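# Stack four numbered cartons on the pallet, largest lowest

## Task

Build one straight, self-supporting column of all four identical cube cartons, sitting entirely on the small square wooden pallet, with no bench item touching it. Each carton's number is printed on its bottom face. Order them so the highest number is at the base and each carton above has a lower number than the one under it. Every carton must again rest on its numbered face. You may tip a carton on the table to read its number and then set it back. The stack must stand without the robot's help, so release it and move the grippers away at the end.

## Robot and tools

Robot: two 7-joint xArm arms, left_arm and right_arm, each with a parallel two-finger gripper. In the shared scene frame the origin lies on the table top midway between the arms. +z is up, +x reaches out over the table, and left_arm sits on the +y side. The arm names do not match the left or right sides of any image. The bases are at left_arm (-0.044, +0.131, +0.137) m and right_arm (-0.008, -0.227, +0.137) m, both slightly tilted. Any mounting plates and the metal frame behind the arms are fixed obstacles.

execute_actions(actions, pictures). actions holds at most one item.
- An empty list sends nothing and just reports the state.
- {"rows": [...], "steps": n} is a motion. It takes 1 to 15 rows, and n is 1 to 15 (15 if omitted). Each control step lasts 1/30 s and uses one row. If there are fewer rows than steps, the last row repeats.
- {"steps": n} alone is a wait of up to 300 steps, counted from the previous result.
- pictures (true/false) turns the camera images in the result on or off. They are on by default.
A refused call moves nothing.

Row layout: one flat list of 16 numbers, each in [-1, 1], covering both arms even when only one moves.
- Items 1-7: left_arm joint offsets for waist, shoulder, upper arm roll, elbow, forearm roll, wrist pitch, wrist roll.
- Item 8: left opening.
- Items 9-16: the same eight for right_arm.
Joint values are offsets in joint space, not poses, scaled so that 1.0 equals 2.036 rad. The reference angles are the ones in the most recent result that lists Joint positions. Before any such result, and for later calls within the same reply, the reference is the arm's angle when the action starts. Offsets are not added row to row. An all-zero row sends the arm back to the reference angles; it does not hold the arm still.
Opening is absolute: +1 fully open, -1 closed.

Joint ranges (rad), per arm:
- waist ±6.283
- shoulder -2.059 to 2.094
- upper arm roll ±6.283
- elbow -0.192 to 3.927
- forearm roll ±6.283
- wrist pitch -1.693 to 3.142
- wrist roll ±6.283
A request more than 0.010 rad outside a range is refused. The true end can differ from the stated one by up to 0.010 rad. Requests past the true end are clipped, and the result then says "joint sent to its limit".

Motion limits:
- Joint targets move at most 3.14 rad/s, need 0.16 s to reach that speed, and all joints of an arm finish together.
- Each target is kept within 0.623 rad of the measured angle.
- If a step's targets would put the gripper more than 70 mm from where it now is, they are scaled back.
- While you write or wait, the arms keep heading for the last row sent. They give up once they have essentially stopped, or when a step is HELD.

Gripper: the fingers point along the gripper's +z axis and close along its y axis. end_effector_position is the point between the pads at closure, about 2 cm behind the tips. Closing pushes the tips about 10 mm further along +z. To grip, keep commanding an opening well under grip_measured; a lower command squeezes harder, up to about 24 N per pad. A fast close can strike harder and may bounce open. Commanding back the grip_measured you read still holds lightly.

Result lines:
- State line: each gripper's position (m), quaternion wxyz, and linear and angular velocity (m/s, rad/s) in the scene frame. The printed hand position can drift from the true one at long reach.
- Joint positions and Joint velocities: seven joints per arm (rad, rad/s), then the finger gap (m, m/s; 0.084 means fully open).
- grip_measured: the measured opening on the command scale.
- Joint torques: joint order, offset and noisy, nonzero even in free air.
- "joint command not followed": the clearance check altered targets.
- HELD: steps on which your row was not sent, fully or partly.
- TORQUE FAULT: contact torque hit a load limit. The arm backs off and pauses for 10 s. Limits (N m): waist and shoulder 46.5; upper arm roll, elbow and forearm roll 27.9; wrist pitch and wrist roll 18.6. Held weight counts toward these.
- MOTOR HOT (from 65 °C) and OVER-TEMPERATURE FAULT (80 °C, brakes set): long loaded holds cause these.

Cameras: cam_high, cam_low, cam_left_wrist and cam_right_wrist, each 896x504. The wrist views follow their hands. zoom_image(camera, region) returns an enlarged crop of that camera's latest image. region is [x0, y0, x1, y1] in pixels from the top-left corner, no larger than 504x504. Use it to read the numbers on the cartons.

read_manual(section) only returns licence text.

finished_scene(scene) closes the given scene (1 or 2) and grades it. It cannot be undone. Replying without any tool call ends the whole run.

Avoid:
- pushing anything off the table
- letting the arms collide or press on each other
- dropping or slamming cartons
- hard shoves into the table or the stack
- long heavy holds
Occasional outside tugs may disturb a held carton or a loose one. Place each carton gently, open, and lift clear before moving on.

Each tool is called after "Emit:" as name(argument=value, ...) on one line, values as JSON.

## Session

Emit:
execute_actions(actions=[])

Scene clock: 0.00 s of 8408.00 s.
left_arm: end_effector_position=(+0.6132, +0.5058, +0.3183) grip_measured=+1.00 end_effector_quat_wxyz=(+0.034, +0.625, +0.441, +0.643) end_effector_velocity=(-0.000, -0.000, -0.000) end_effector_angular_velocity=(-0.001, +0.000, +0.001) | right_arm: end_effector_position=(+0.7323, -0.1631, +0.2393) grip_measured=+1.00 end_effector_quat_wxyz=(+0.594, -0.005, +0.804, +0.034) end_effector_velocity=(+0.000, +0.000, +0.000) end_effector_angular_velocity=(-0.001, -0.001, +0.001)
Joint positions: left_arm=[ 0.37   0.185 -0.342  0.93  -0.336 -1.189 -0.114  0.084] | right_arm=[ 0.452  0.362 -0.03   1.166 -2.712  0.799 -0.716  0.084]
Joint velocities: left_arm=[-0.     0.    -0.     0.    -0.001 -0.    -0.     0.   ] | right_arm=[-0.     0.     0.     0.    -0.002 -0.    -0.     0.   ]
Joint torques (N m, as the arm reports them, + toward a larger angle): no reading
camera_calibration (this result's frames):
cam_left_wrist: T_world_to_cam=[[0.528685, -0.598405, 0.601999, -0.176698], [0.213975, -0.59236, -0.77674, 0.482606], [0.821405, 0.539464, -0.185128, -0.587318], [0, 0, 0, 1]] pos_world=[0.472578, 0.496976, 0.372503]
cam_right_wrist: T_world_to_cam=[[-0.0610556, 0.996419, 0.0585002, 0.225493], [0.28189, -0.0390102, 0.958653, -0.377084], [0.957502, 0.0750218, -0.278498, -0.48926], [0, 0, 0, 1]] pos_world=[0.588532, -0.202691, 0.212044]

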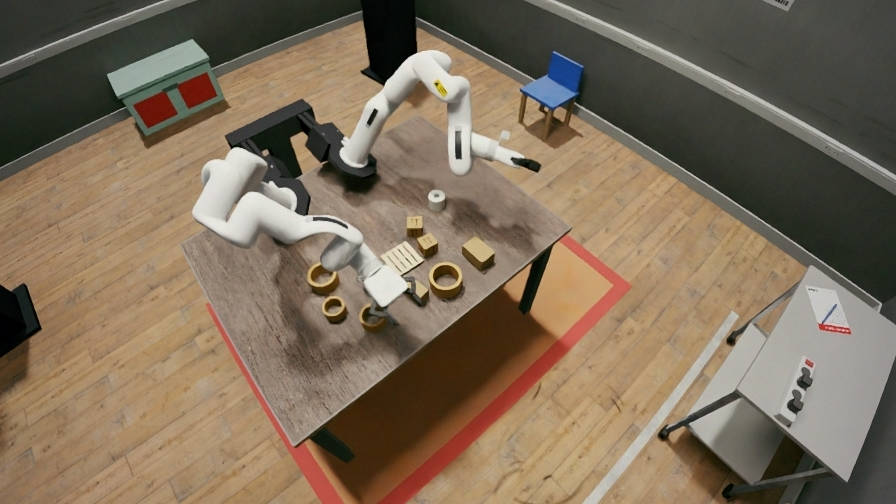

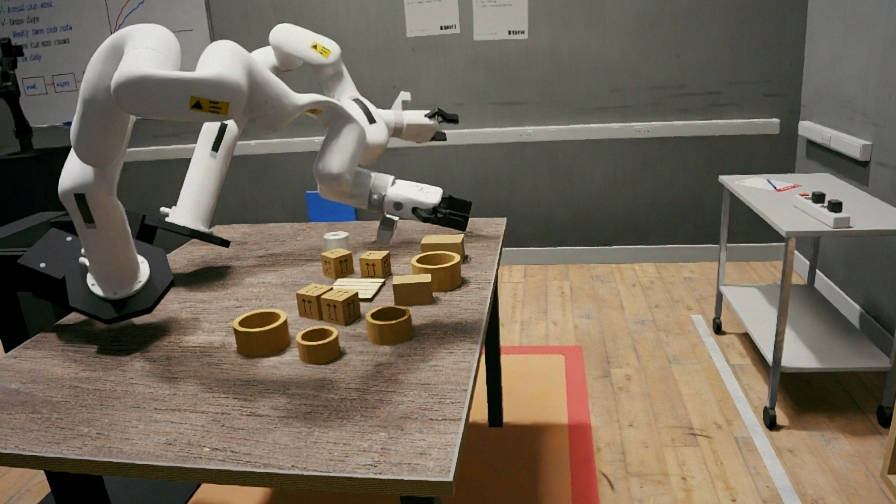

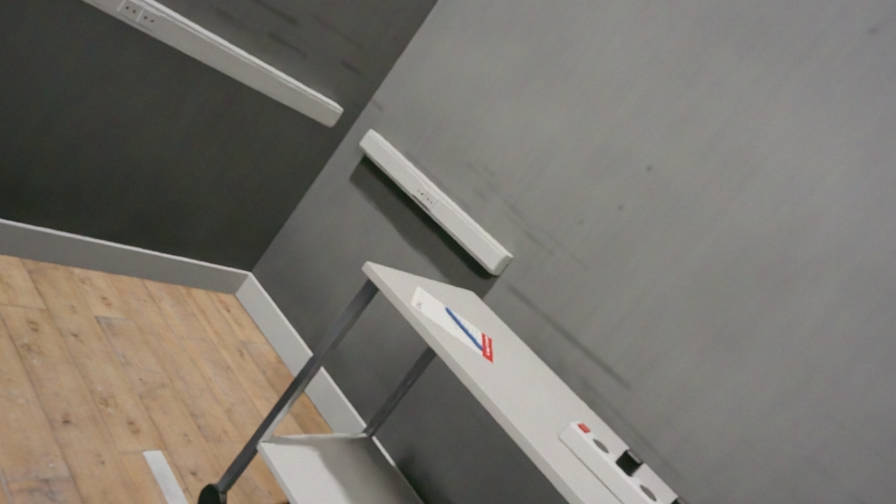

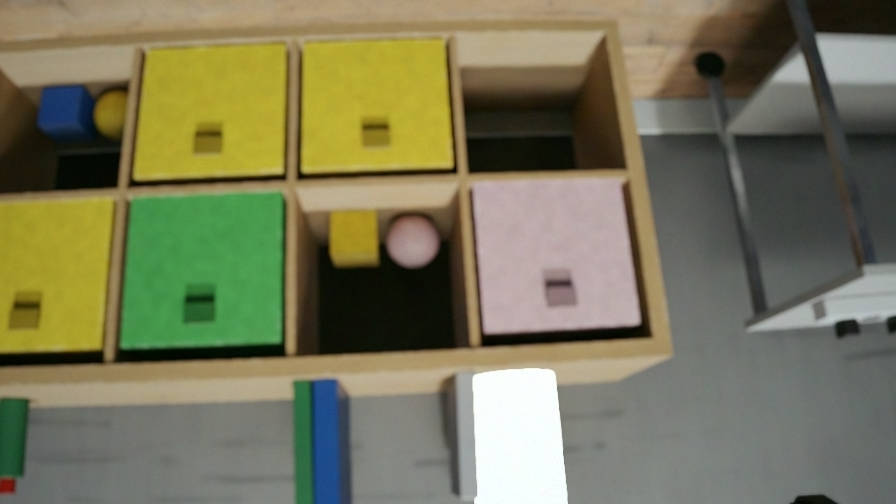

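Emit:
zoom_image(camera="cam_high", region=[290, 180, 510, 340])

Emit:
zoom_image(camera="cam_low", region=[225, 220, 485, 370])

Region (290, 180, 510, 340) of cam_high's 896x504 image, scaled by 2.291, with more detail than that image has; it fills the top 367 rows of this view, and the rest is white.

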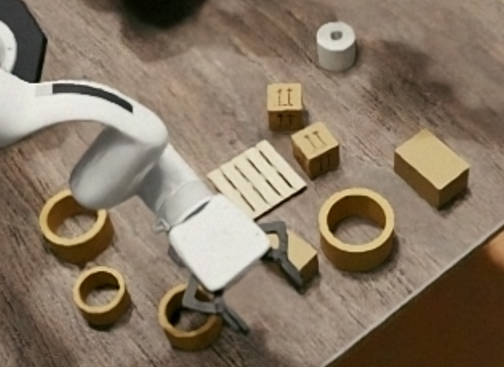

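Region (225, 220, 485, 370) of cam_low's 896x504 image, scaled by 1.938, with more detail than that image has; it fills the top 291 rows of this view, and the rest is white.

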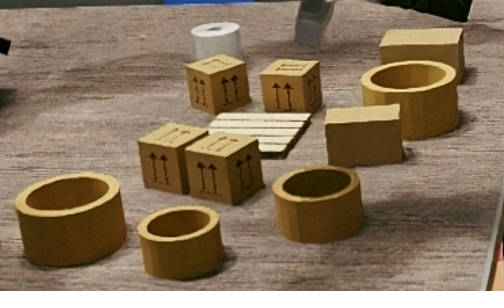

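Emit:
execute_actions(actions=[{"rows":[[0.0403,-0.4114,-0.3139,-0.2375,0.165,0.9307,0.2603,0.8,-0.5675,-0.4454,0.7604,-0.2691,1.0,-0.0454,0.8183,0.8]]}], pictures=false)

Emit:
execute_actions(actions=[{"steps":30}], pictures=false)

Scene clock: 61.73 s of 8408.00 s.
left_arm: end_effector_position=(+0.6334, +0.3454, +0.4014) grip_measured=+0.80 end_effector_quat_wxyz=(+0.098, +0.737, +0.222, +0.631) end_effector_velocity=(-0.033, -0.372, +0.178) end_effector_angular_velocity=(+0.706, +0.181, -1.029) | right_arm: end_effector_position=(+0.6488, -0.2696, +0.3086) grip_measured=+0.80 end_effector_quat_wxyz=(+0.498, +0.407, +0.747, +0.165) end_effector_velocity=(-0.220, -0.239, +0.192) end_effector_angular_velocity=(+1.682, -0.042, -1.696)
Joint positions: left_arm=[ 0.4   -0.086 -0.58   0.75  -0.211 -0.918  0.084  0.077] | right_arm=[-0.032 -0.114  0.454  0.841 -2.228  0.744 -0.232  0.077]
Joint velocities: left_arm=[ 0.066 -0.72  -0.507 -0.384  0.266  0.723  0.421 -0.   ] | right_arm=[-1.501 -1.289  1.497 -0.641  1.5   -0.107  1.499  0.   ]
Joint torques (N m, as the arm reports them, + toward a larger angle): left_arm=[ -9.78 -28.86  -5.43   8.73   0.62  -1.55  -0.44] | right_arm=[  4.81 -15.26   8.45   7.48   2.24   0.08   0.66]
Steps of this call (steps 1 to 90: nothing new was sent; then 58.23 s passed at rest; steps 91 to 105: all 15 steps of this action). Readings (joint positions):
91: left_arm=[0.370 0.185 -0.342 0.930 -0.336 -1.189 -0.114] | right_arm=[0.452 0.362 -0.030 1.166 -2.712 0.799 -0.716]
92: left_arm=[0.371 0.183 -0.344 0.928 -0.335 -1.186 -0.111] | right_arm=[0.450 0.360 -0.027 1.164 -2.709 0.799 -0.713]
94: left_arm=[0.378 0.154 -0.370 0.903 -0.319 -1.153 -0.084] | right_arm=[0.415 0.327 0.011 1.132 -2.673 0.793 -0.676]
98: left_arm=[0.384 0.069 -0.457 0.844 -0.276 -1.072 -0.019] | right_arm=[0.253 0.163 0.168 0.999 -2.513 0.771 -0.517]
105: the state above

Scene clock: 62.73 s of 8408.00 s.
left_arm: end_effector_position=(+0.4415, +0.1263, +0.2489) grip_measured=+0.80 end_effector_quat_wxyz=(+0.019, +0.931, -0.306, +0.198) end_effector_velocity=(-0.327, +0.059, -0.248) end_effector_angular_velocity=(+0.643, +1.341, -0.331) | right_arm: end_effector_position=(+0.4268, -0.1520, +0.2161) grip_measured=+0.80 end_effector_quat_wxyz=(+0.153, +0.968, +0.119, +0.158) end_effector_velocity=(-0.019, +0.011, -0.011) end_effector_angular_velocity=(+0.080, +0.042, -0.147)
Joint positions: left_arm=[ 0.448 -0.6   -0.944  0.474 -0.02   0.308  0.386  0.077] | right_arm=[-0.701 -0.544  1.513  0.619 -0.69   0.707  0.943  0.077]
Joint velocities: left_arm=[ 0.019 -0.192 -0.134 -0.103  0.071  1.483  0.113 -0.   ] | right_arm=[-0.023 -0.011  0.048 -0.002  0.147 -0.     0.07   0.   ]
Joint torques (N m, as the arm reports them, + toward a larger angle): left_arm=[ -8.67 -10.6   -0.88  10.64  -0.81  -1.97  -0.59] | right_arm=[ 6.96 -1.87 -0.2  10.37  1.04 -1.12 -0.41]
Steps of this call (steps 1 to 30: the robot went on to your last target). Readings (joint positions):
1: left_arm=[0.403 -0.110 -0.597 0.737 -0.202 -0.893 0.098] | right_arm=[-0.086 -0.159 0.507 0.819 -2.174 0.740 -0.178]
2: left_arm=[0.405 -0.134 -0.613 0.725 -0.193 -0.867 0.112] | right_arm=[-0.145 -0.204 0.567 0.796 -2.114 0.736 -0.118]
4: left_arm=[0.409 -0.182 -0.647 0.699 -0.176 -0.813 0.140] | right_arm=[-0.278 -0.295 0.702 0.750 -1.979 0.729 0.017]
8: left_arm=[0.418 -0.277 -0.715 0.648 -0.140 -0.688 0.195] | right_arm=[-0.479 -0.412 0.960 0.686 -1.721 0.719 0.274]
30: the state above

Emit:
execute_actions(actions=[])

Scene clock: 87.20 s of 8408.00 s.
left_arm: end_effector_position=(+0.3453, +0.1523, +0.1995) grip_measured=+0.80 end_effector_quat_wxyz=(-0.000, +0.937, -0.350, -0.000) end_effector_velocity=(-0.000, +0.000, -0.000) end_effector_angular_velocity=(-0.000, +0.001, +0.000) | right_arm: end_effector_position=(+0.4247, -0.1506, +0.2150) grip_measured=+0.80 end_effector_quat_wxyz=(+0.150, +0.970, +0.113, +0.155) end_effector_velocity=(-0.000, -0.001, -0.000) end_effector_angular_velocity=(-0.001, +0.000, -0.000)
Joint positions: left_arm=[ 0.452 -0.652 -0.981  0.447 -0.001  0.706  0.416  0.077] | right_arm=[-0.703 -0.545  1.518  0.618 -0.676  0.706  0.949  0.077]
Joint velocities: left_arm=[-0.  0.  0. -0.  0.  0. -0. -0.] | right_arm=[ 0.    -0.001 -0.001 -0.001 -0.001 -0.     0.    -0.   ]
Joint torques (N m, as the arm reports them, + toward a larger angle): left_arm=[-7.44 -8.25 -0.21 10.37 -0.64 -1.5  -0.61] | right_arm=[ 6.56 -2.21 -0.28 10.54  0.87 -1.58  0.09]
Steps of this call (steps 1 to 30: the robot went on to your last target; steps 31 to 100: nothing new was sent; then 21.13 s passed at rest). Readings (joint positions):
1: left_arm=[0.448 -0.607 -0.948 0.471 -0.018 0.358 0.389] | right_arm=[-0.702 -0.544 1.514 0.619 -0.686 0.707 0.945]
2: left_arm=[0.449 -0.613 -0.953 0.467 -0.015 0.408 0.393] | right_arm=[-0.702 -0.544 1.515 0.619 -0.683 0.707 0.946]
4: left_arm=[0.450 -0.626 -0.962 0.460 -0.010 0.506 0.401] | right_arm=[-0.702 -0.545 1.516 0.619 -0.680 0.707 0.948]
8: left_arm=[0.452 -0.646 -0.977 0.449 -0.003 0.656 0.412] | right_arm=[-0.703 -0.545 1.518 0.618 -0.677 0.707 0.949]
100: the state above
All arms were judged still, so your last target was given up. Only a new action makes them travel on or press farther. Fingers that are still opening or closing keep moving.
camera_calibration (this result's frames):
cam_left_wrist: T_world_to_cam=[[-0.658629, -0.752069, -0.0245203, 0.383319], [-0.752295, 0.658827, -0.0000011546, 0.22635], [0.0161555, 0.0184458, -0.999699, 0.32136], [0, 0, 0, 1]] pos_world=[0.417555, 0.133229, 0.330663]
cam_right_wrist: T_world_to_cam=[[0.162263, -0.927146, 0.337744, -0.248903], [-0.931642, -0.25673, -0.257163, 0.477423], [0.325137, -0.272929, -0.905426, 0.148459], [0, 0, 0, 1]] pos_world=[0.436905, -0.0676815, 0.34126]

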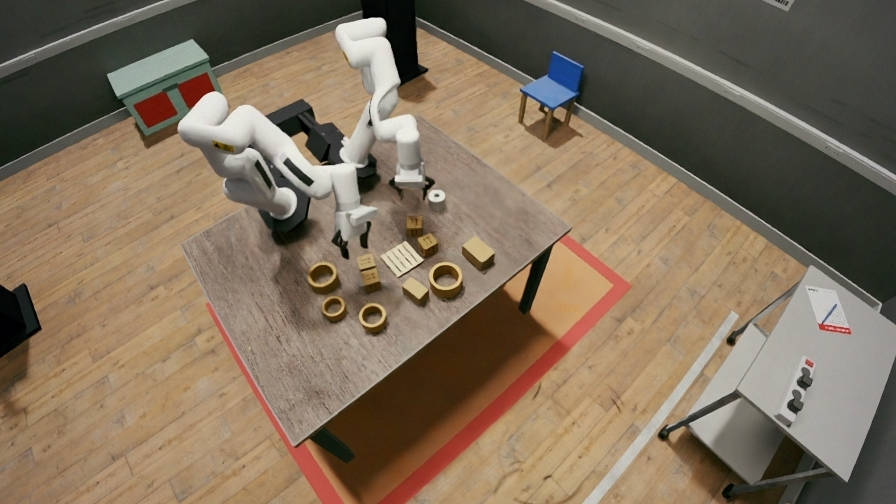

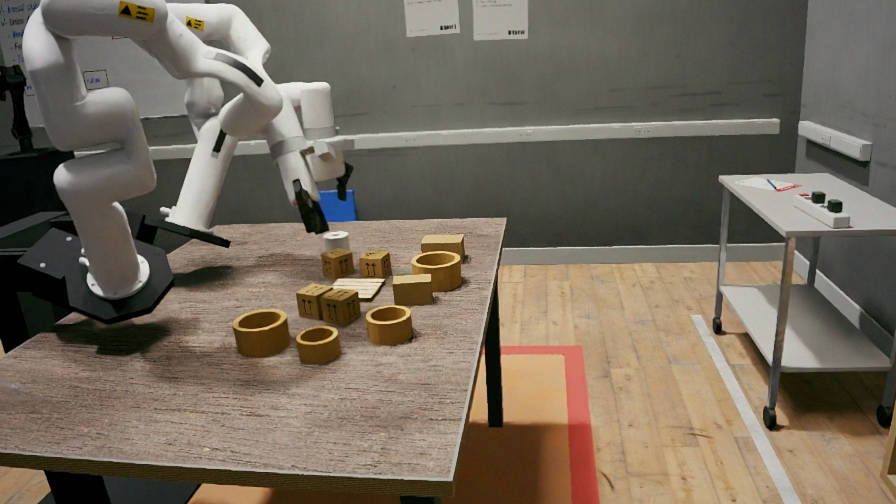

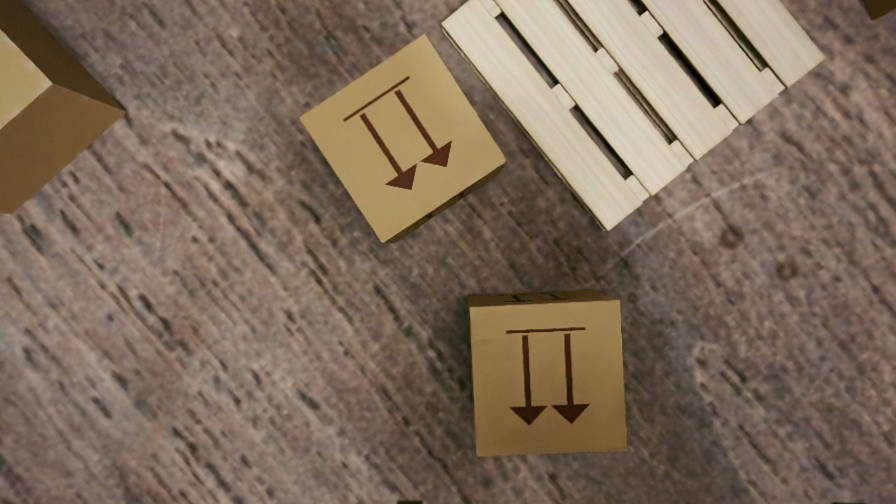

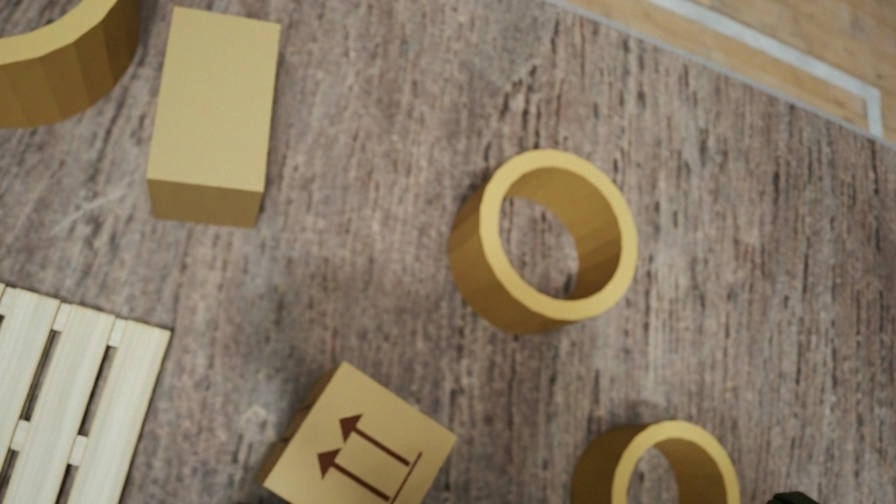

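Emit:
execute_actions(actions=[{"rows":[[0,0,0,0,0,0,0,0.8,0,0,0,0,0.1,0,0,0.8],[0,0,0,0,0,0,0,0.8,0,0,0,0,0.2,0,0,0.8],[0,0,0,0,0,0,0,0.8,0,0,0,0,0.3,0,0,0.8],[0,0,0,0,0,0,0,0.8,0,0,0,0,0.332,0,0,0.8]],"steps":15}], pictures=false)

Emit:
execute_actions(actions=[{"steps":15}])

Scene clock: 113.67 s of 8408.00 s.
left_arm: end_effector_position=(+0.3453, +0.1523, +0.1995) grip_measured=+0.80 end_effector_quat_wxyz=(-0.000, +0.937, -0.350, -0.000) end_effector_velocity=(+0.000, -0.000, +0.000) end_effector_angular_velocity=(-0.001, -0.000, +0.001) | right_arm: end_effector_position=(+0.3724, -0.1119, +0.1999) grip_measured=+0.80 end_effector_quat_wxyz=(+0.007, +0.991, -0.133, +0.008) end_effector_velocity=(-0.023, +0.028, -0.001) end_effector_angular_velocity=(+0.178, +0.138, -0.266)
Joint positions: left_arm=[ 0.452 -0.652 -0.981  0.447 -0.001  0.706  0.416  0.077] | right_arm=[-0.703 -0.545  1.518  0.618 -0.031  0.706  0.949  0.077]
Joint velocities: left_arm=[-0.    -0.     0.    -0.    -0.001 -0.    -0.    -0.   ] | right_arm=[ 0.    -0.001 -0.    -0.001  0.35   0.    -0.    -0.   ]
Joint torques (N m, as the arm reports them, + toward a larger angle): left_arm=[-7.7  -8.44 -0.11 10.34 -0.51 -1.57 -0.5 ] | right_arm=[ 6.56 -2.06 -0.31 10.22  0.24 -1.82 -0.15]
Steps of this call (steps 1 to 90: nothing new was sent; then 22.97 s passed at rest; steps 91 to 105: all 15 steps of this action). Readings (joint positions):
91: left_arm=[0.452 -0.652 -0.981 0.447 -0.001 0.706 0.416] | right_arm=[-0.703 -0.545 1.518 0.618 -0.676 0.706 0.949]
92: left_arm=[0.452 -0.652 -0.981 0.447 -0.001 0.706 0.416] | right_arm=[-0.703 -0.545 1.518 0.618 -0.674 0.706 0.949]
94: left_arm=[0.452 -0.652 -0.981 0.447 -0.001 0.706 0.416] | right_arm=[-0.703 -0.545 1.518 0.618 -0.638 0.706 0.949]
98: left_arm=[0.452 -0.652 -0.981 0.447 -0.001 0.706 0.416] | right_arm=[-0.703 -0.545 1.518 0.618 -0.378 0.706 0.949]
105: the state above

Scene clock: 114.17 s of 8408.00 s.
left_arm: end_effector_position=(+0.3453, +0.1523, +0.1995) grip_measured=+0.80 end_effector_quat_wxyz=(-0.000, +0.937, -0.350, -0.000) end_effector_velocity=(+0.000, -0.000, +0.000) end_effector_angular_velocity=(+0.000, -0.001, -0.001) | right_arm: end_effector_position=(+0.3704, -0.1093, +0.1998) grip_measured=+0.80 end_effector_quat_wxyz=(+0.001, +0.989, -0.145, +0.001) end_effector_velocity=(-0.000, +0.000, +0.000) end_effector_angular_velocity=(+0.001, +0.001, -0.001)
Joint positions: left_arm=[ 0.452 -0.652 -0.981  0.447 -0.001  0.706  0.416  0.077] | right_arm=[-0.703 -0.545  1.518  0.618 -0.001  0.706  0.949  0.077]
Joint velocities: left_arm=[ 0.    -0.    -0.     0.    -0.    -0.     0.001 -0.   ] | right_arm=[-0.     0.001  0.001  0.     0.002 -0.     0.    -0.   ]
Joint torques (N m, as the arm reports them, + toward a larger angle): left_arm=[-7.55 -8.15 -0.36 10.29 -0.53 -1.48 -0.55] | right_arm=[ 6.55 -2.12 -0.53 10.45  1.71 -1.71 -0.1 ]
Steps of this call (steps 1 to 15: the robot went on to your last target). Readings (joint positions):
1: left_arm=[0.452 -0.652 -0.981 0.447 -0.001 0.706 0.416] | right_arm=[-0.703 -0.545 1.518 0.618 -0.022 0.706 0.949]
2: left_arm=[0.452 -0.652 -0.981 0.447 -0.001 0.706 0.416] | right_arm=[-0.703 -0.545 1.518 0.618 -0.015 0.706 0.949]
4: left_arm=[0.452 -0.652 -0.981 0.447 -0.001 0.706 0.416] | right_arm=[-0.703 -0.545 1.518 0.618 -0.008 0.706 0.949]
8: left_arm=[0.452 -0.652 -0.981 0.447 -0.001 0.706 0.416] | right_arm=[-0.703 -0.545 1.518 0.618 -0.003 0.706 0.949]
15: the state above
camera_calibration (this result's frames):
cam_left_wrist: T_world_to_cam=[[-0.658629, -0.752068, -0.0245204, 0.383319], [-0.752295, 0.658827, -0.0000014241, 0.22635], [0.0161558, 0.0184456, -0.999699, 0.32136], [0, 0, 0, 1]] pos_world=[0.417555, 0.133229, 0.330663]
cam_right_wrist: T_world_to_cam=[[-0.291708, -0.956378, 0.0157223, 0.0326394], [-0.956371, 0.291904, 0.0121194, 0.448885], [-0.0161802, -0.011501, -0.999803, 0.337539], [0, 0, 0, 1]] pos_world=[0.444284, -0.0959341, 0.331519]

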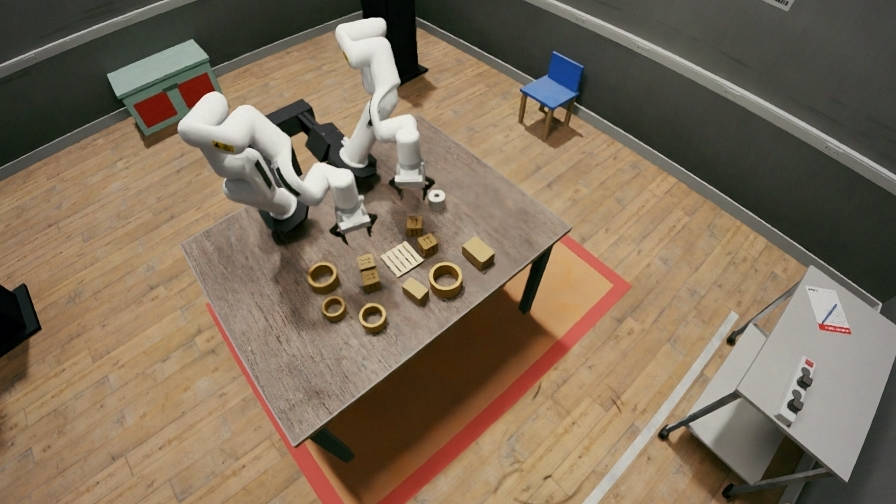

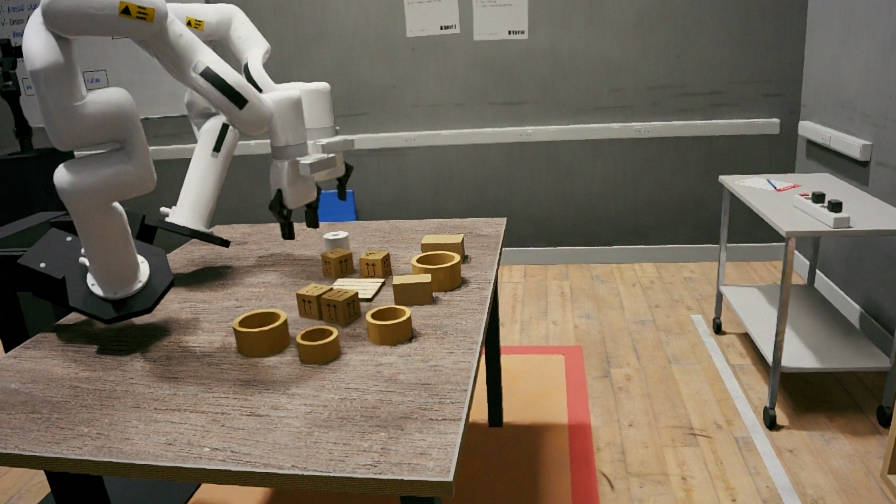

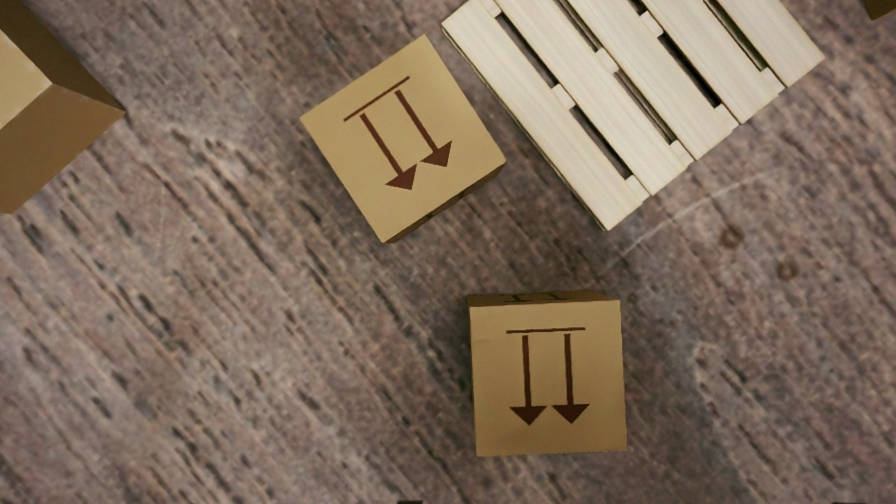

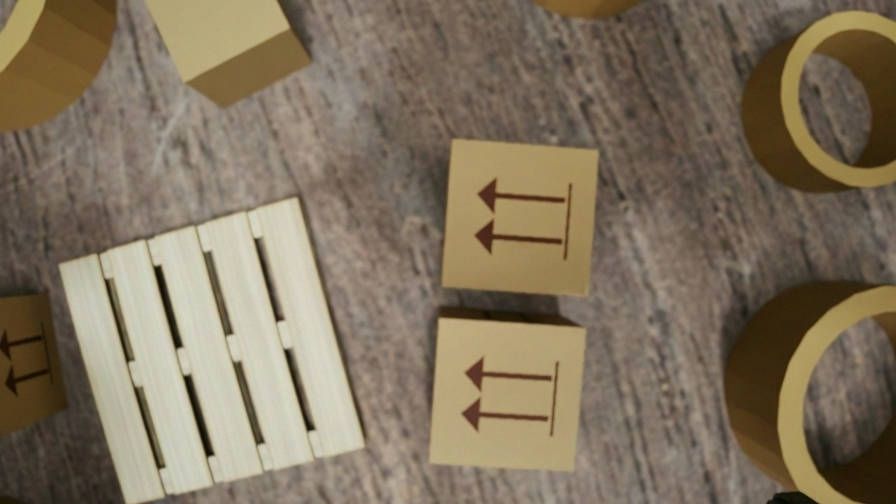

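Emit:
execute_actions(actions=[{"rows":[[0.05,0.011,-0.044,0.001,0,-0.029,-0.007,0.85,-0.045,-0.003,0.038,-0.001,0,-0.025,0.006,0.85],[0.1,0.022,-0.088,0.001,0,-0.059,-0.013,0.9,-0.09,-0.007,0.077,-0.002,0,-0.05,0.013,0.9],[0.15,0.034,-0.132,0.002,0,-0.088,-0.02,0.9,-0.136,-0.01,0.115,-0.003,0,-0.076,0.02,0.9],[0.2,0.045,-0.176,0.002,0,-0.118,-0.026,0.9,-0.181,-0.014,0.153,-0.004,0,-0.1,0.026,0.9],[0.2513,0.0561,-0.2196,0.003,0.0005,-0.1471,-0.0329,0.9,-0.2266,-0.0174,0.1913,-0.005,0.0005,-0.1259,0.0324,0.9]],"steps":15}], pictures=false)

Emit:
execute_actions(actions=[{"steps":12}])

Scene clock: 178.23 s of 8408.00 s.
left_arm: end_effector_position=(+0.3578, +0.1426, +0.1217) grip_measured=+0.90 end_effector_quat_wxyz=(-0.002, +0.945, -0.328, -0.002) end_effector_velocity=(+0.017, -0.020, -0.017) end_effector_angular_velocity=(-0.038, -0.047, +0.001) | right_arm: end_effector_position=(+0.3780, -0.1055, +0.1219) grip_measured=+0.90 end_effector_quat_wxyz=(+0.002, +0.984, -0.178, +0.000) end_effector_velocity=(+0.007, +0.023, -0.016) end_effector_angular_velocity=(+0.048, -0.026, -0.003)
Joint positions: left_arm=[ 0.947 -0.542 -1.412  0.452  0.     0.417  0.351  0.08 ] | right_arm=[-1.15  -0.579  1.895  0.608  0.     0.459  1.013  0.08 ]
Joint velocities: left_arm=[ 0.182  0.036 -0.181  0.025  0.002 -0.13  -0.027  0.   ] | right_arm=[-0.143 -0.007  0.145  0.022  0.    -0.104  0.025  0.   ]
Joint torques (N m, as the arm reports them, + toward a larger angle): left_arm=[-12.48  -3.12  -0.23   8.62  -0.6   -1.63  -0.58] | right_arm=[ 8.46  2.99 -0.7   8.18  1.02 -1.81 -0.37]
Steps of this call (steps 1 to 15: the robot went on to your last target; steps 16 to 90: nothing new was sent; then 60.57 s passed at rest; steps 91 to 105: all 15 steps of this action). Readings (joint positions):
91: left_arm=[0.452 -0.652 -0.981 0.447 -0.001 0.706 0.416] | right_arm=[-0.703 -0.545 1.518 0.618 -0.000 0.706 0.949]
92: left_arm=[0.455 -0.652 -0.983 0.447 -0.001 0.704 0.416] | right_arm=[-0.705 -0.545 1.520 0.618 -0.000 0.705 0.950]
94: left_arm=[0.489 -0.645 -1.015 0.449 -0.001 0.682 0.411] | right_arm=[-0.740 -0.548 1.551 0.619 -0.001 0.684 0.955]
98: left_arm=[0.717 -0.594 -1.214 0.450 -0.000 0.550 0.381] | right_arm=[-0.954 -0.564 1.731 0.613 -0.001 0.567 0.985]
105: the state above

Scene clock: 178.63 s of 8408.00 s.
left_arm: end_effector_position=(+0.3584, +0.1413, +0.1196) grip_measured=+0.90 end_effector_quat_wxyz=(-0.001, +0.945, -0.328, -0.000) end_effector_velocity=(-0.000, +0.000, -0.001) end_effector_angular_velocity=(+0.000, +0.002, +0.000) | right_arm: end_effector_position=(+0.3780, -0.1046, +0.1198) grip_measured=+0.90 end_effector_quat_wxyz=(+0.000, +0.984, -0.179, +0.000) end_effector_velocity=(-0.000, -0.001, -0.001) end_effector_angular_velocity=(-0.001, +0.002, -0.002)
Joint positions: left_arm=[ 0.963 -0.538 -1.428  0.453  0.     0.406  0.349  0.08 ] | right_arm=[-1.164 -0.58   1.907  0.608  0.     0.45   1.015  0.08 ]
Joint velocities: left_arm=[ 0.005  0.001 -0.003 -0.001  0.001 -0.002 -0.     0.   ] | right_arm=[-0.004 -0.001  0.003 -0.001  0.001 -0.001  0.    -0.   ]
Joint torques (N m, as the arm reports them, + toward a larger angle): left_arm=[-10.45  -2.42  -0.35   8.14  -0.75  -1.45  -0.53] | right_arm=[ 7.55  3.52 -0.57  8.32  0.95 -1.69 -0.02]
Steps of this call (steps 1 to 12: the robot went on to your last target). Readings (joint positions):
1: left_arm=[0.952 -0.541 -1.417 0.453 0.000 0.414 0.351] | right_arm=[-1.154 -0.580 1.899 0.608 0.000 0.456 1.014]
2: left_arm=[0.955 -0.540 -1.420 0.453 0.000 0.411 0.350] | right_arm=[-1.157 -0.580 1.902 0.609 0.000 0.454 1.014]
4: left_arm=[0.959 -0.539 -1.424 0.453 0.000 0.409 0.350] | right_arm=[-1.160 -0.580 1.905 0.609 0.000 0.452 1.015]
8: left_arm=[0.962 -0.539 -1.427 0.453 0.000 0.407 0.349] | right_arm=[-1.163 -0.580 1.907 0.608 0.000 0.451 1.015]
12: the state above
camera_calibration (this result's frames):
cam_left_wrist: T_world_to_cam=[[-0.623247, -0.7816, -0.02579, 0.37333], [-0.781865, 0.623448, 0.000306875, 0.258993], [0.0158389, 0.0203556, -0.999667, 0.241307], [0, 0, 0, 1]] pos_world=[0.431352, 0.125414, 0.250776]
cam_right_wrist: T_world_to_cam=[[-0.357168, -0.933911, 0.0155585, 0.0677267], [-0.933869, 0.357372, 0.0131889, 0.453924], [-0.0178774, -0.00981896, -0.999792, 0.258542], [0, 0, 0, 1]] pos_world=[0.452717, -0.0964304, 0.251448]

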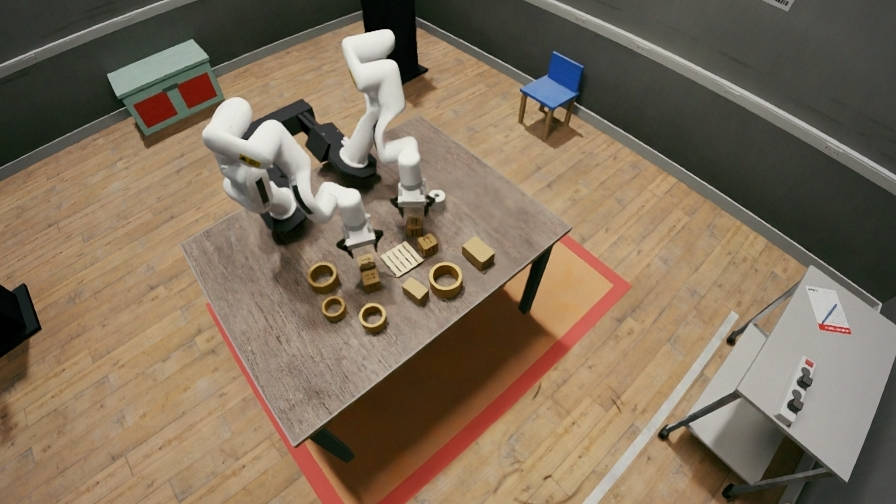

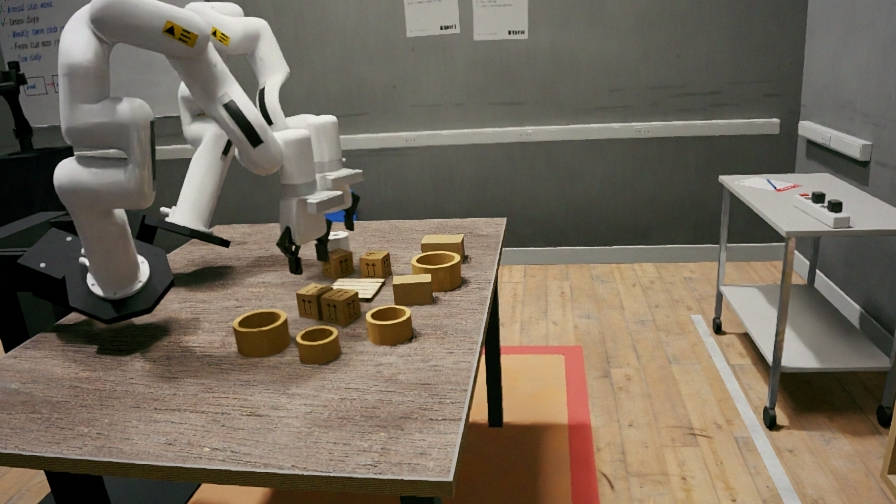

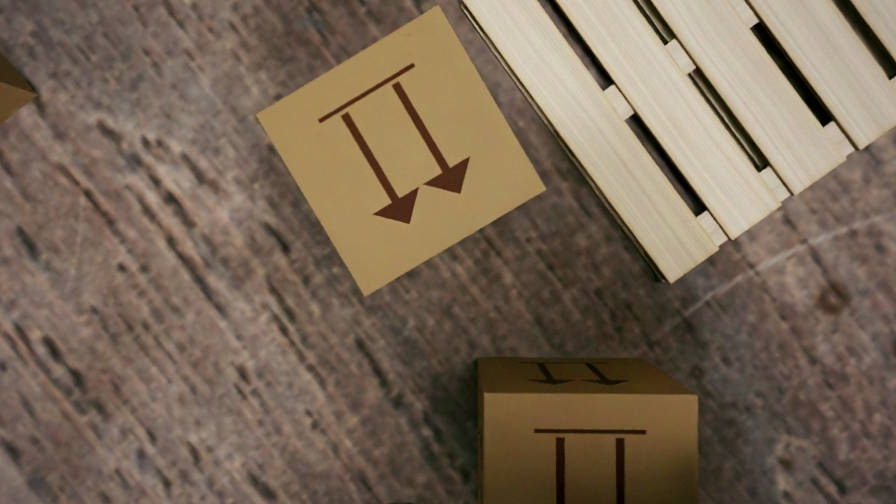

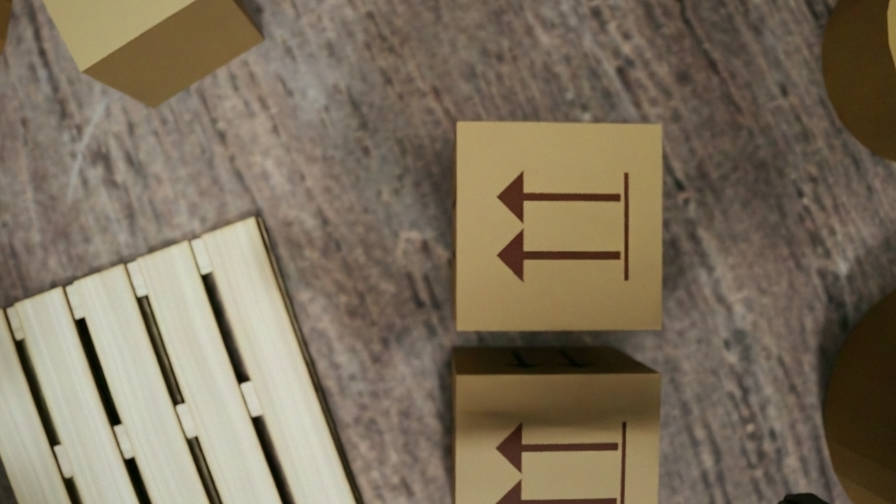

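Emit:
execute_actions(actions=[{"rows":[[0.0256,0.0001,-0.022,0.0006,0,-0.0123,0,0.9,-0.0179,-0.0047,0.0147,0.0006,0,-0.0107,0,0.9],[0.0511,0.0002,-0.044,0.0013,0,-0.0247,0,0.9,-0.0358,-0.0094,0.0294,0.0011,0,-0.0213,0,0.9],[0.0767,0.0004,-0.066,0.0019,0,-0.037,0,0.9,-0.0537,-0.014,0.0441,0.0017,0,-0.032,0,0.9],[0.1023,0.0005,-0.0879,0.0025,0,-0.0493,0,0.9,-0.0715,-0.0187,0.0588,0.0023,0,-0.0426,0,0.9],[0.1278,0.0006,-0.1099,0.0032,0,-0.0617,0,0.9,-0.0894,-0.0234,0.0735,0.0028,0,-0.0533,0,0.9],[0.1534,0.0007,-0.1319,0.0038,0,-0.074,0,0.9,-0.1073,-0.0281,0.0882,0.0034,0,-0.0639,0,0.9],[0.1787,-0.0029,-0.1534,0.0062,0,-0.0854,0,0.9,-0.1231,-0.0348,0.1006,0.0056,0,-0.0737,0,0.9],[0.204,-0.0064,-0.1749,0.0087,0,-0.0968,0,0.9,-0.139,-0.0415,0.1129,0.0077,0,-0.0835,0,0.9],[0.2294,-0.01,-0.1965,0.0111,0,-0.1082,0,0.9,-0.1548,-0.0482,0.1253,0.0099,0,-0.0933,0,0.9],[0.2547,-0.0135,-0.218,0.0135,0,-0.1196,0,0.9,-0.1706,-0.0549,0.1377,0.0121,0,-0.103,0,0.9],[0.28,-0.0171,-0.2395,0.016,0,-0.131,0,0.9,-0.1865,-0.0616,0.15,0.0142,0,-0.1128,0,0.9],[0.3053,-0.0206,-0.261,0.0184,0,-0.1424,0,0.9,-0.2023,-0.0683,0.1624,0.0164,0,-0.1226,0,0.9]],"steps":15}], pictures=false)

Emit:
execute_actions(actions=[{"steps":12}], pictures=false)

Emit:
execute_actions(actions=[{"rows":[[0,0,0,0,0,0,0,0.75,0,0,0,0,0,0,0,0.75],[0,0,0,0,0,0,0,0.62,0,0,0,0,0,0,0,0.62],[0,0,0,0,0,0,0,0.52,0,0,0,0,0,0,0,0.52],[0,0,0,0,0,0,0,0.45,0,0,0,0,0,0,0,0.45],[0,0,0,0,0,0,0,0.4,0,0,0,0,0,0,0,0.4],[0,0,0,0,0,0,0,0.35,0,0,0,0,0,0,0,0.35],[0,0,0,0,0,0,0,0.3,0,0,0,0,0,0,0,0.3],[0,0,0,0,0,0,0,0.22,0,0,0,0,0,0,0,0.22],[0,0,0,0,0,0,0,0.12,0,0,0,0,0,0,0,0.12],[0,0,0,0,0,0,0,0.0,0,0,0,0,0,0,0,0.0],[0,0,0,0,0,0,0,-0.12,0,0,0,0,0,0,0,-0.12],[0,0,0,0,0,0,0,-0.25,0,0,0,0,0,0,0,-0.25]],"steps":15}])

Scene clock: 206.90 s of 8408.00 s.
left_arm: end_effector_position=(+0.3597, +0.1432, +0.0512) grip_measured=+0.90 end_effector_quat_wxyz=(-0.004, +0.945, -0.328, -0.001) end_effector_velocity=(-0.018, +0.003, -0.176) end_effector_angular_velocity=(-0.019, +0.042, +0.014) | right_arm: end_effector_position=(+0.3792, -0.1057, +0.0488) grip_measured=+0.90 end_effector_quat_wxyz=(+0.002, +0.984, -0.179, +0.002) end_effector_velocity=(-0.023, -0.012, -0.167) end_effector_angular_velocity=(-0.015, +0.055, -0.006)
Joint positions: left_arm=[ 1.472 -0.566 -1.862  0.48   0.     0.169  0.349  0.08 ] | right_arm=[-1.515 -0.696  2.19   0.633  0.     0.239  1.015  0.08 ]
Joint velocities: left_arm=[ 1.242 -0.164 -1.044  0.102  0.001 -0.549  0.    -0.   ] | right_arm=[-0.719 -0.302  0.556  0.074  0.001 -0.424  0.    -0.   ]
Joint torques (N m, as the arm reports them, + toward a larger angle): left_arm=[-19.97  10.28   0.45   6.15  -0.63  -1.35  -0.6 ] | right_arm=[12.62 11.4  -1.58  6.53  0.91 -1.76 -0.2 ]
Steps of this call (steps 1 to 30: the robot went on to your last target; steps 31 to 100: nothing new was sent; then 24.43 s passed at rest; steps 101 to 115: all 15 steps of this action). Readings (joint positions):
101: left_arm=[0.964 -0.538 -1.428 0.453 0.000 0.406 0.349] | right_arm=[-1.164 -0.581 1.908 0.608 0.000 0.450 1.015]
102: left_arm=[0.966 -0.538 -1.430 0.453 0.000 0.405 0.349] | right_arm=[-1.166 -0.581 1.910 0.608 0.000 0.448 1.015]
104: left_arm=[0.996 -0.538 -1.457 0.454 0.000 0.390 0.349] | right_arm=[-1.190 -0.587 1.930 0.610 0.000 0.434 1.015]
108: left_arm=[1.138 -0.538 -1.579 0.457 0.000 0.322 0.349] | right_arm=[-1.294 -0.615 2.015 0.613 0.000 0.372 1.015]
115: the state above

Scene clock: 207.30 s of 8408.00 s.
left_arm: end_effector_position=(+0.3583, +0.1414, +0.0358) grip_measured=+0.90 end_effector_quat_wxyz=(-0.001, +0.945, -0.328, -0.000) end_effector_velocity=(-0.001, +0.001, -0.003) end_effector_angular_velocity=(+0.000, +0.003, +0.001) | right_arm: end_effector_position=(+0.3780, -0.1044, +0.0360) grip_measured=+0.90 end_effector_quat_wxyz=(+0.000, +0.984, -0.179, +0.000) end_effector_velocity=(-0.001, -0.002, -0.003) end_effector_angular_velocity=(-0.004, +0.004, +0.000)
Joint positions: left_arm=[ 1.582 -0.58  -1.958  0.49   0.     0.117  0.349  0.08 ] | right_arm=[-1.574 -0.719  2.237  0.642  0.     0.201  1.015  0.08 ]
Joint velocities: left_arm=[ 0.015 -0.003 -0.012 -0.    -0.001 -0.006  0.001  0.   ] | right_arm=[-0.01  -0.005  0.006 -0.001 -0.002 -0.004 -0.    -0.   ]
Joint torques (N m, as the arm reports them, + toward a larger angle): left_arm=[-13.02  11.01  -0.39   5.45  -0.72  -1.55  -0.69] | right_arm=[ 9.12  8.81 -0.67  5.98  1.34 -1.94 -0.17]
Steps of this call (steps 1 to 12: the robot went on to your last target). Readings (joint positions):
1: left_arm=[1.508 -0.571 -1.893 0.483 0.000 0.153 0.349] | right_arm=[-1.535 -0.704 2.206 0.635 0.000 0.227 1.015]
2: left_arm=[1.534 -0.574 -1.914 0.485 0.000 0.141 0.349] | right_arm=[-1.549 -0.710 2.216 0.637 0.000 0.219 1.015]
4: left_arm=[1.562 -0.578 -1.938 0.487 0.000 0.128 0.349] | right_arm=[-1.563 -0.715 2.228 0.639 0.000 0.209 1.015]
8: left_arm=[1.579 -0.580 -1.954 0.490 0.000 0.119 0.349] | right_arm=[-1.572 -0.718 2.236 0.642 0.000 0.202 1.015]
12: the state above

Scene clock: 207.80 s of 8408.00 s.
left_arm: end_effector_position=(+0.3584, +0.1412, +0.0359) grip_measured=+0.32 end_effector_quat_wxyz=(-0.001, +0.945, -0.328, -0.000) end_effector_velocity=(-0.000, +0.000, -0.000) end_effector_angular_velocity=(+0.002, +0.000, -0.002) | right_arm: end_effector_position=(+0.3781, -0.1043, +0.0361) grip_measured=+0.32 end_effector_quat_wxyz=(+0.000, +0.984, -0.179, +0.000) end_effector_velocity=(-0.000, +0.000, +0.000) end_effector_angular_velocity=(+0.001, +0.001, -0.000)
Joint positions: left_arm=[ 1.582 -0.58  -1.958  0.49   0.     0.117  0.349  0.058] | right_arm=[-1.574 -0.719  2.237  0.642  0.     0.201  1.015  0.058]
Joint velocities: left_arm=[ 0.    -0.002 -0.    -0.     0.001 -0.     0.     0.   ] | right_arm=[ 0.     0.     0.001 -0.     0.001  0.     0.     0.   ]
Joint torques (N m, as the arm reports them, + toward a larger angle): left_arm=[-12.19  10.5   -0.47   5.51  -0.65  -1.54  -0.46] | right_arm=[ 8.26  8.91 -0.53  5.57  1.09 -1.65 -0.42]
Steps of this call (steps 1 to 15: all 15 steps of this action). Readings (joint positions):
1: left_arm=[1.583 -0.580 -1.958 0.490 0.000 0.117 0.349] | right_arm=[-1.574 -0.719 2.238 0.642 0.000 0.201 1.015]
2: left_arm=[1.583 -0.580 -1.958 0.490 0.000 0.117 0.349] | right_arm=[-1.574 -0.719 2.238 0.642 0.000 0.201 1.015]
4: left_arm=[1.583 -0.580 -1.958 0.490 0.000 0.117 0.349] | right_arm=[-1.574 -0.719 2.237 0.642 0.000 0.201 1.015]
8: left_arm=[1.582 -0.580 -1.958 0.490 0.000 0.117 0.349] | right_arm=[-1.574 -0.719 2.237 0.642 0.000 0.201 1.015]
15: the state above
camera_calibration (this result's frames):
cam_left_wrist: T_world_to_cam=[[-0.623467, -0.781435, -0.0254568, 0.371152], [-0.781693, 0.623663, 0.000308917, 0.258985], [0.0156351, 0.020092, -0.999676, 0.157669], [0, 0, 0, 1]] pos_world=[0.431382, 0.125344, 0.166987]
cam_right_wrist: T_world_to_cam=[[-0.356703, -0.934098, 0.0149399, 0.0691497], [-0.934057, 0.356893, 0.0128767, 0.455049], [-0.01736, -0.00936153, -0.999805, 0.174709], [0, 0, 0, 1]] pos_world=[0.452741, -0.0961757, 0.167783]

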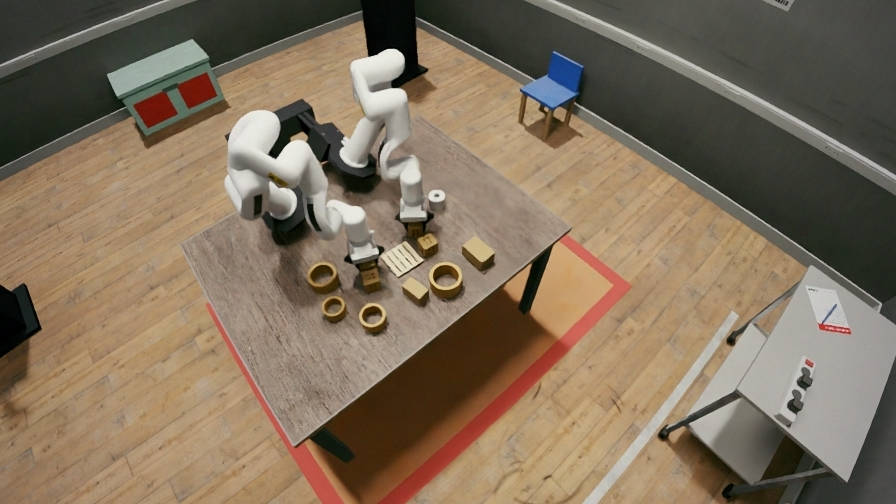

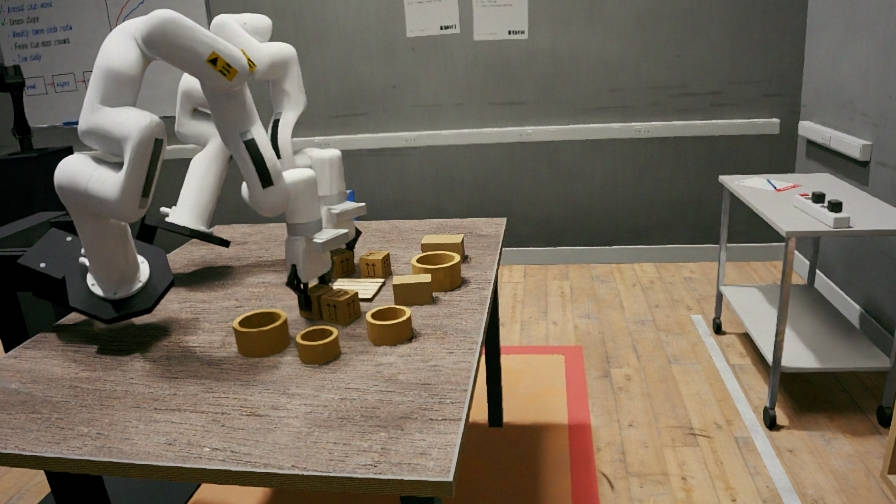

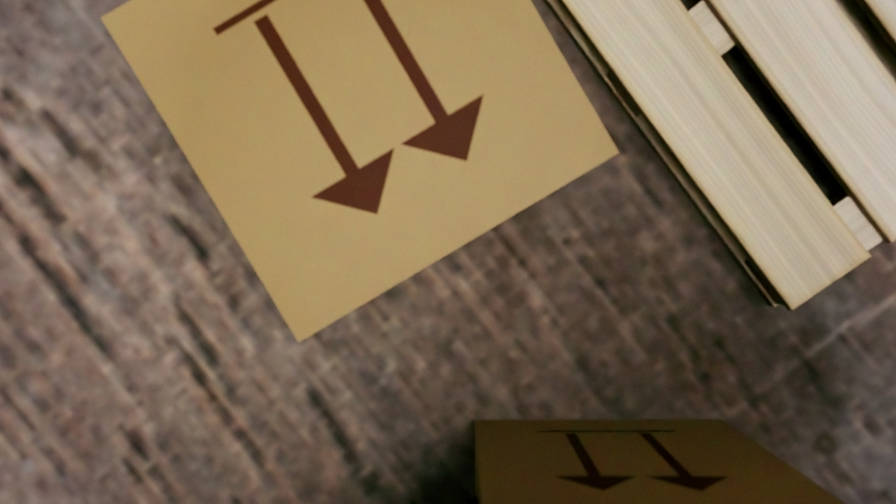

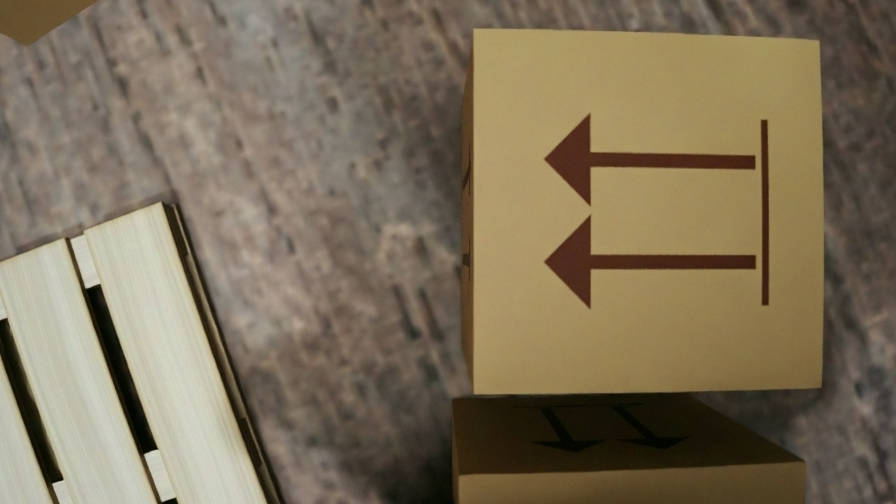

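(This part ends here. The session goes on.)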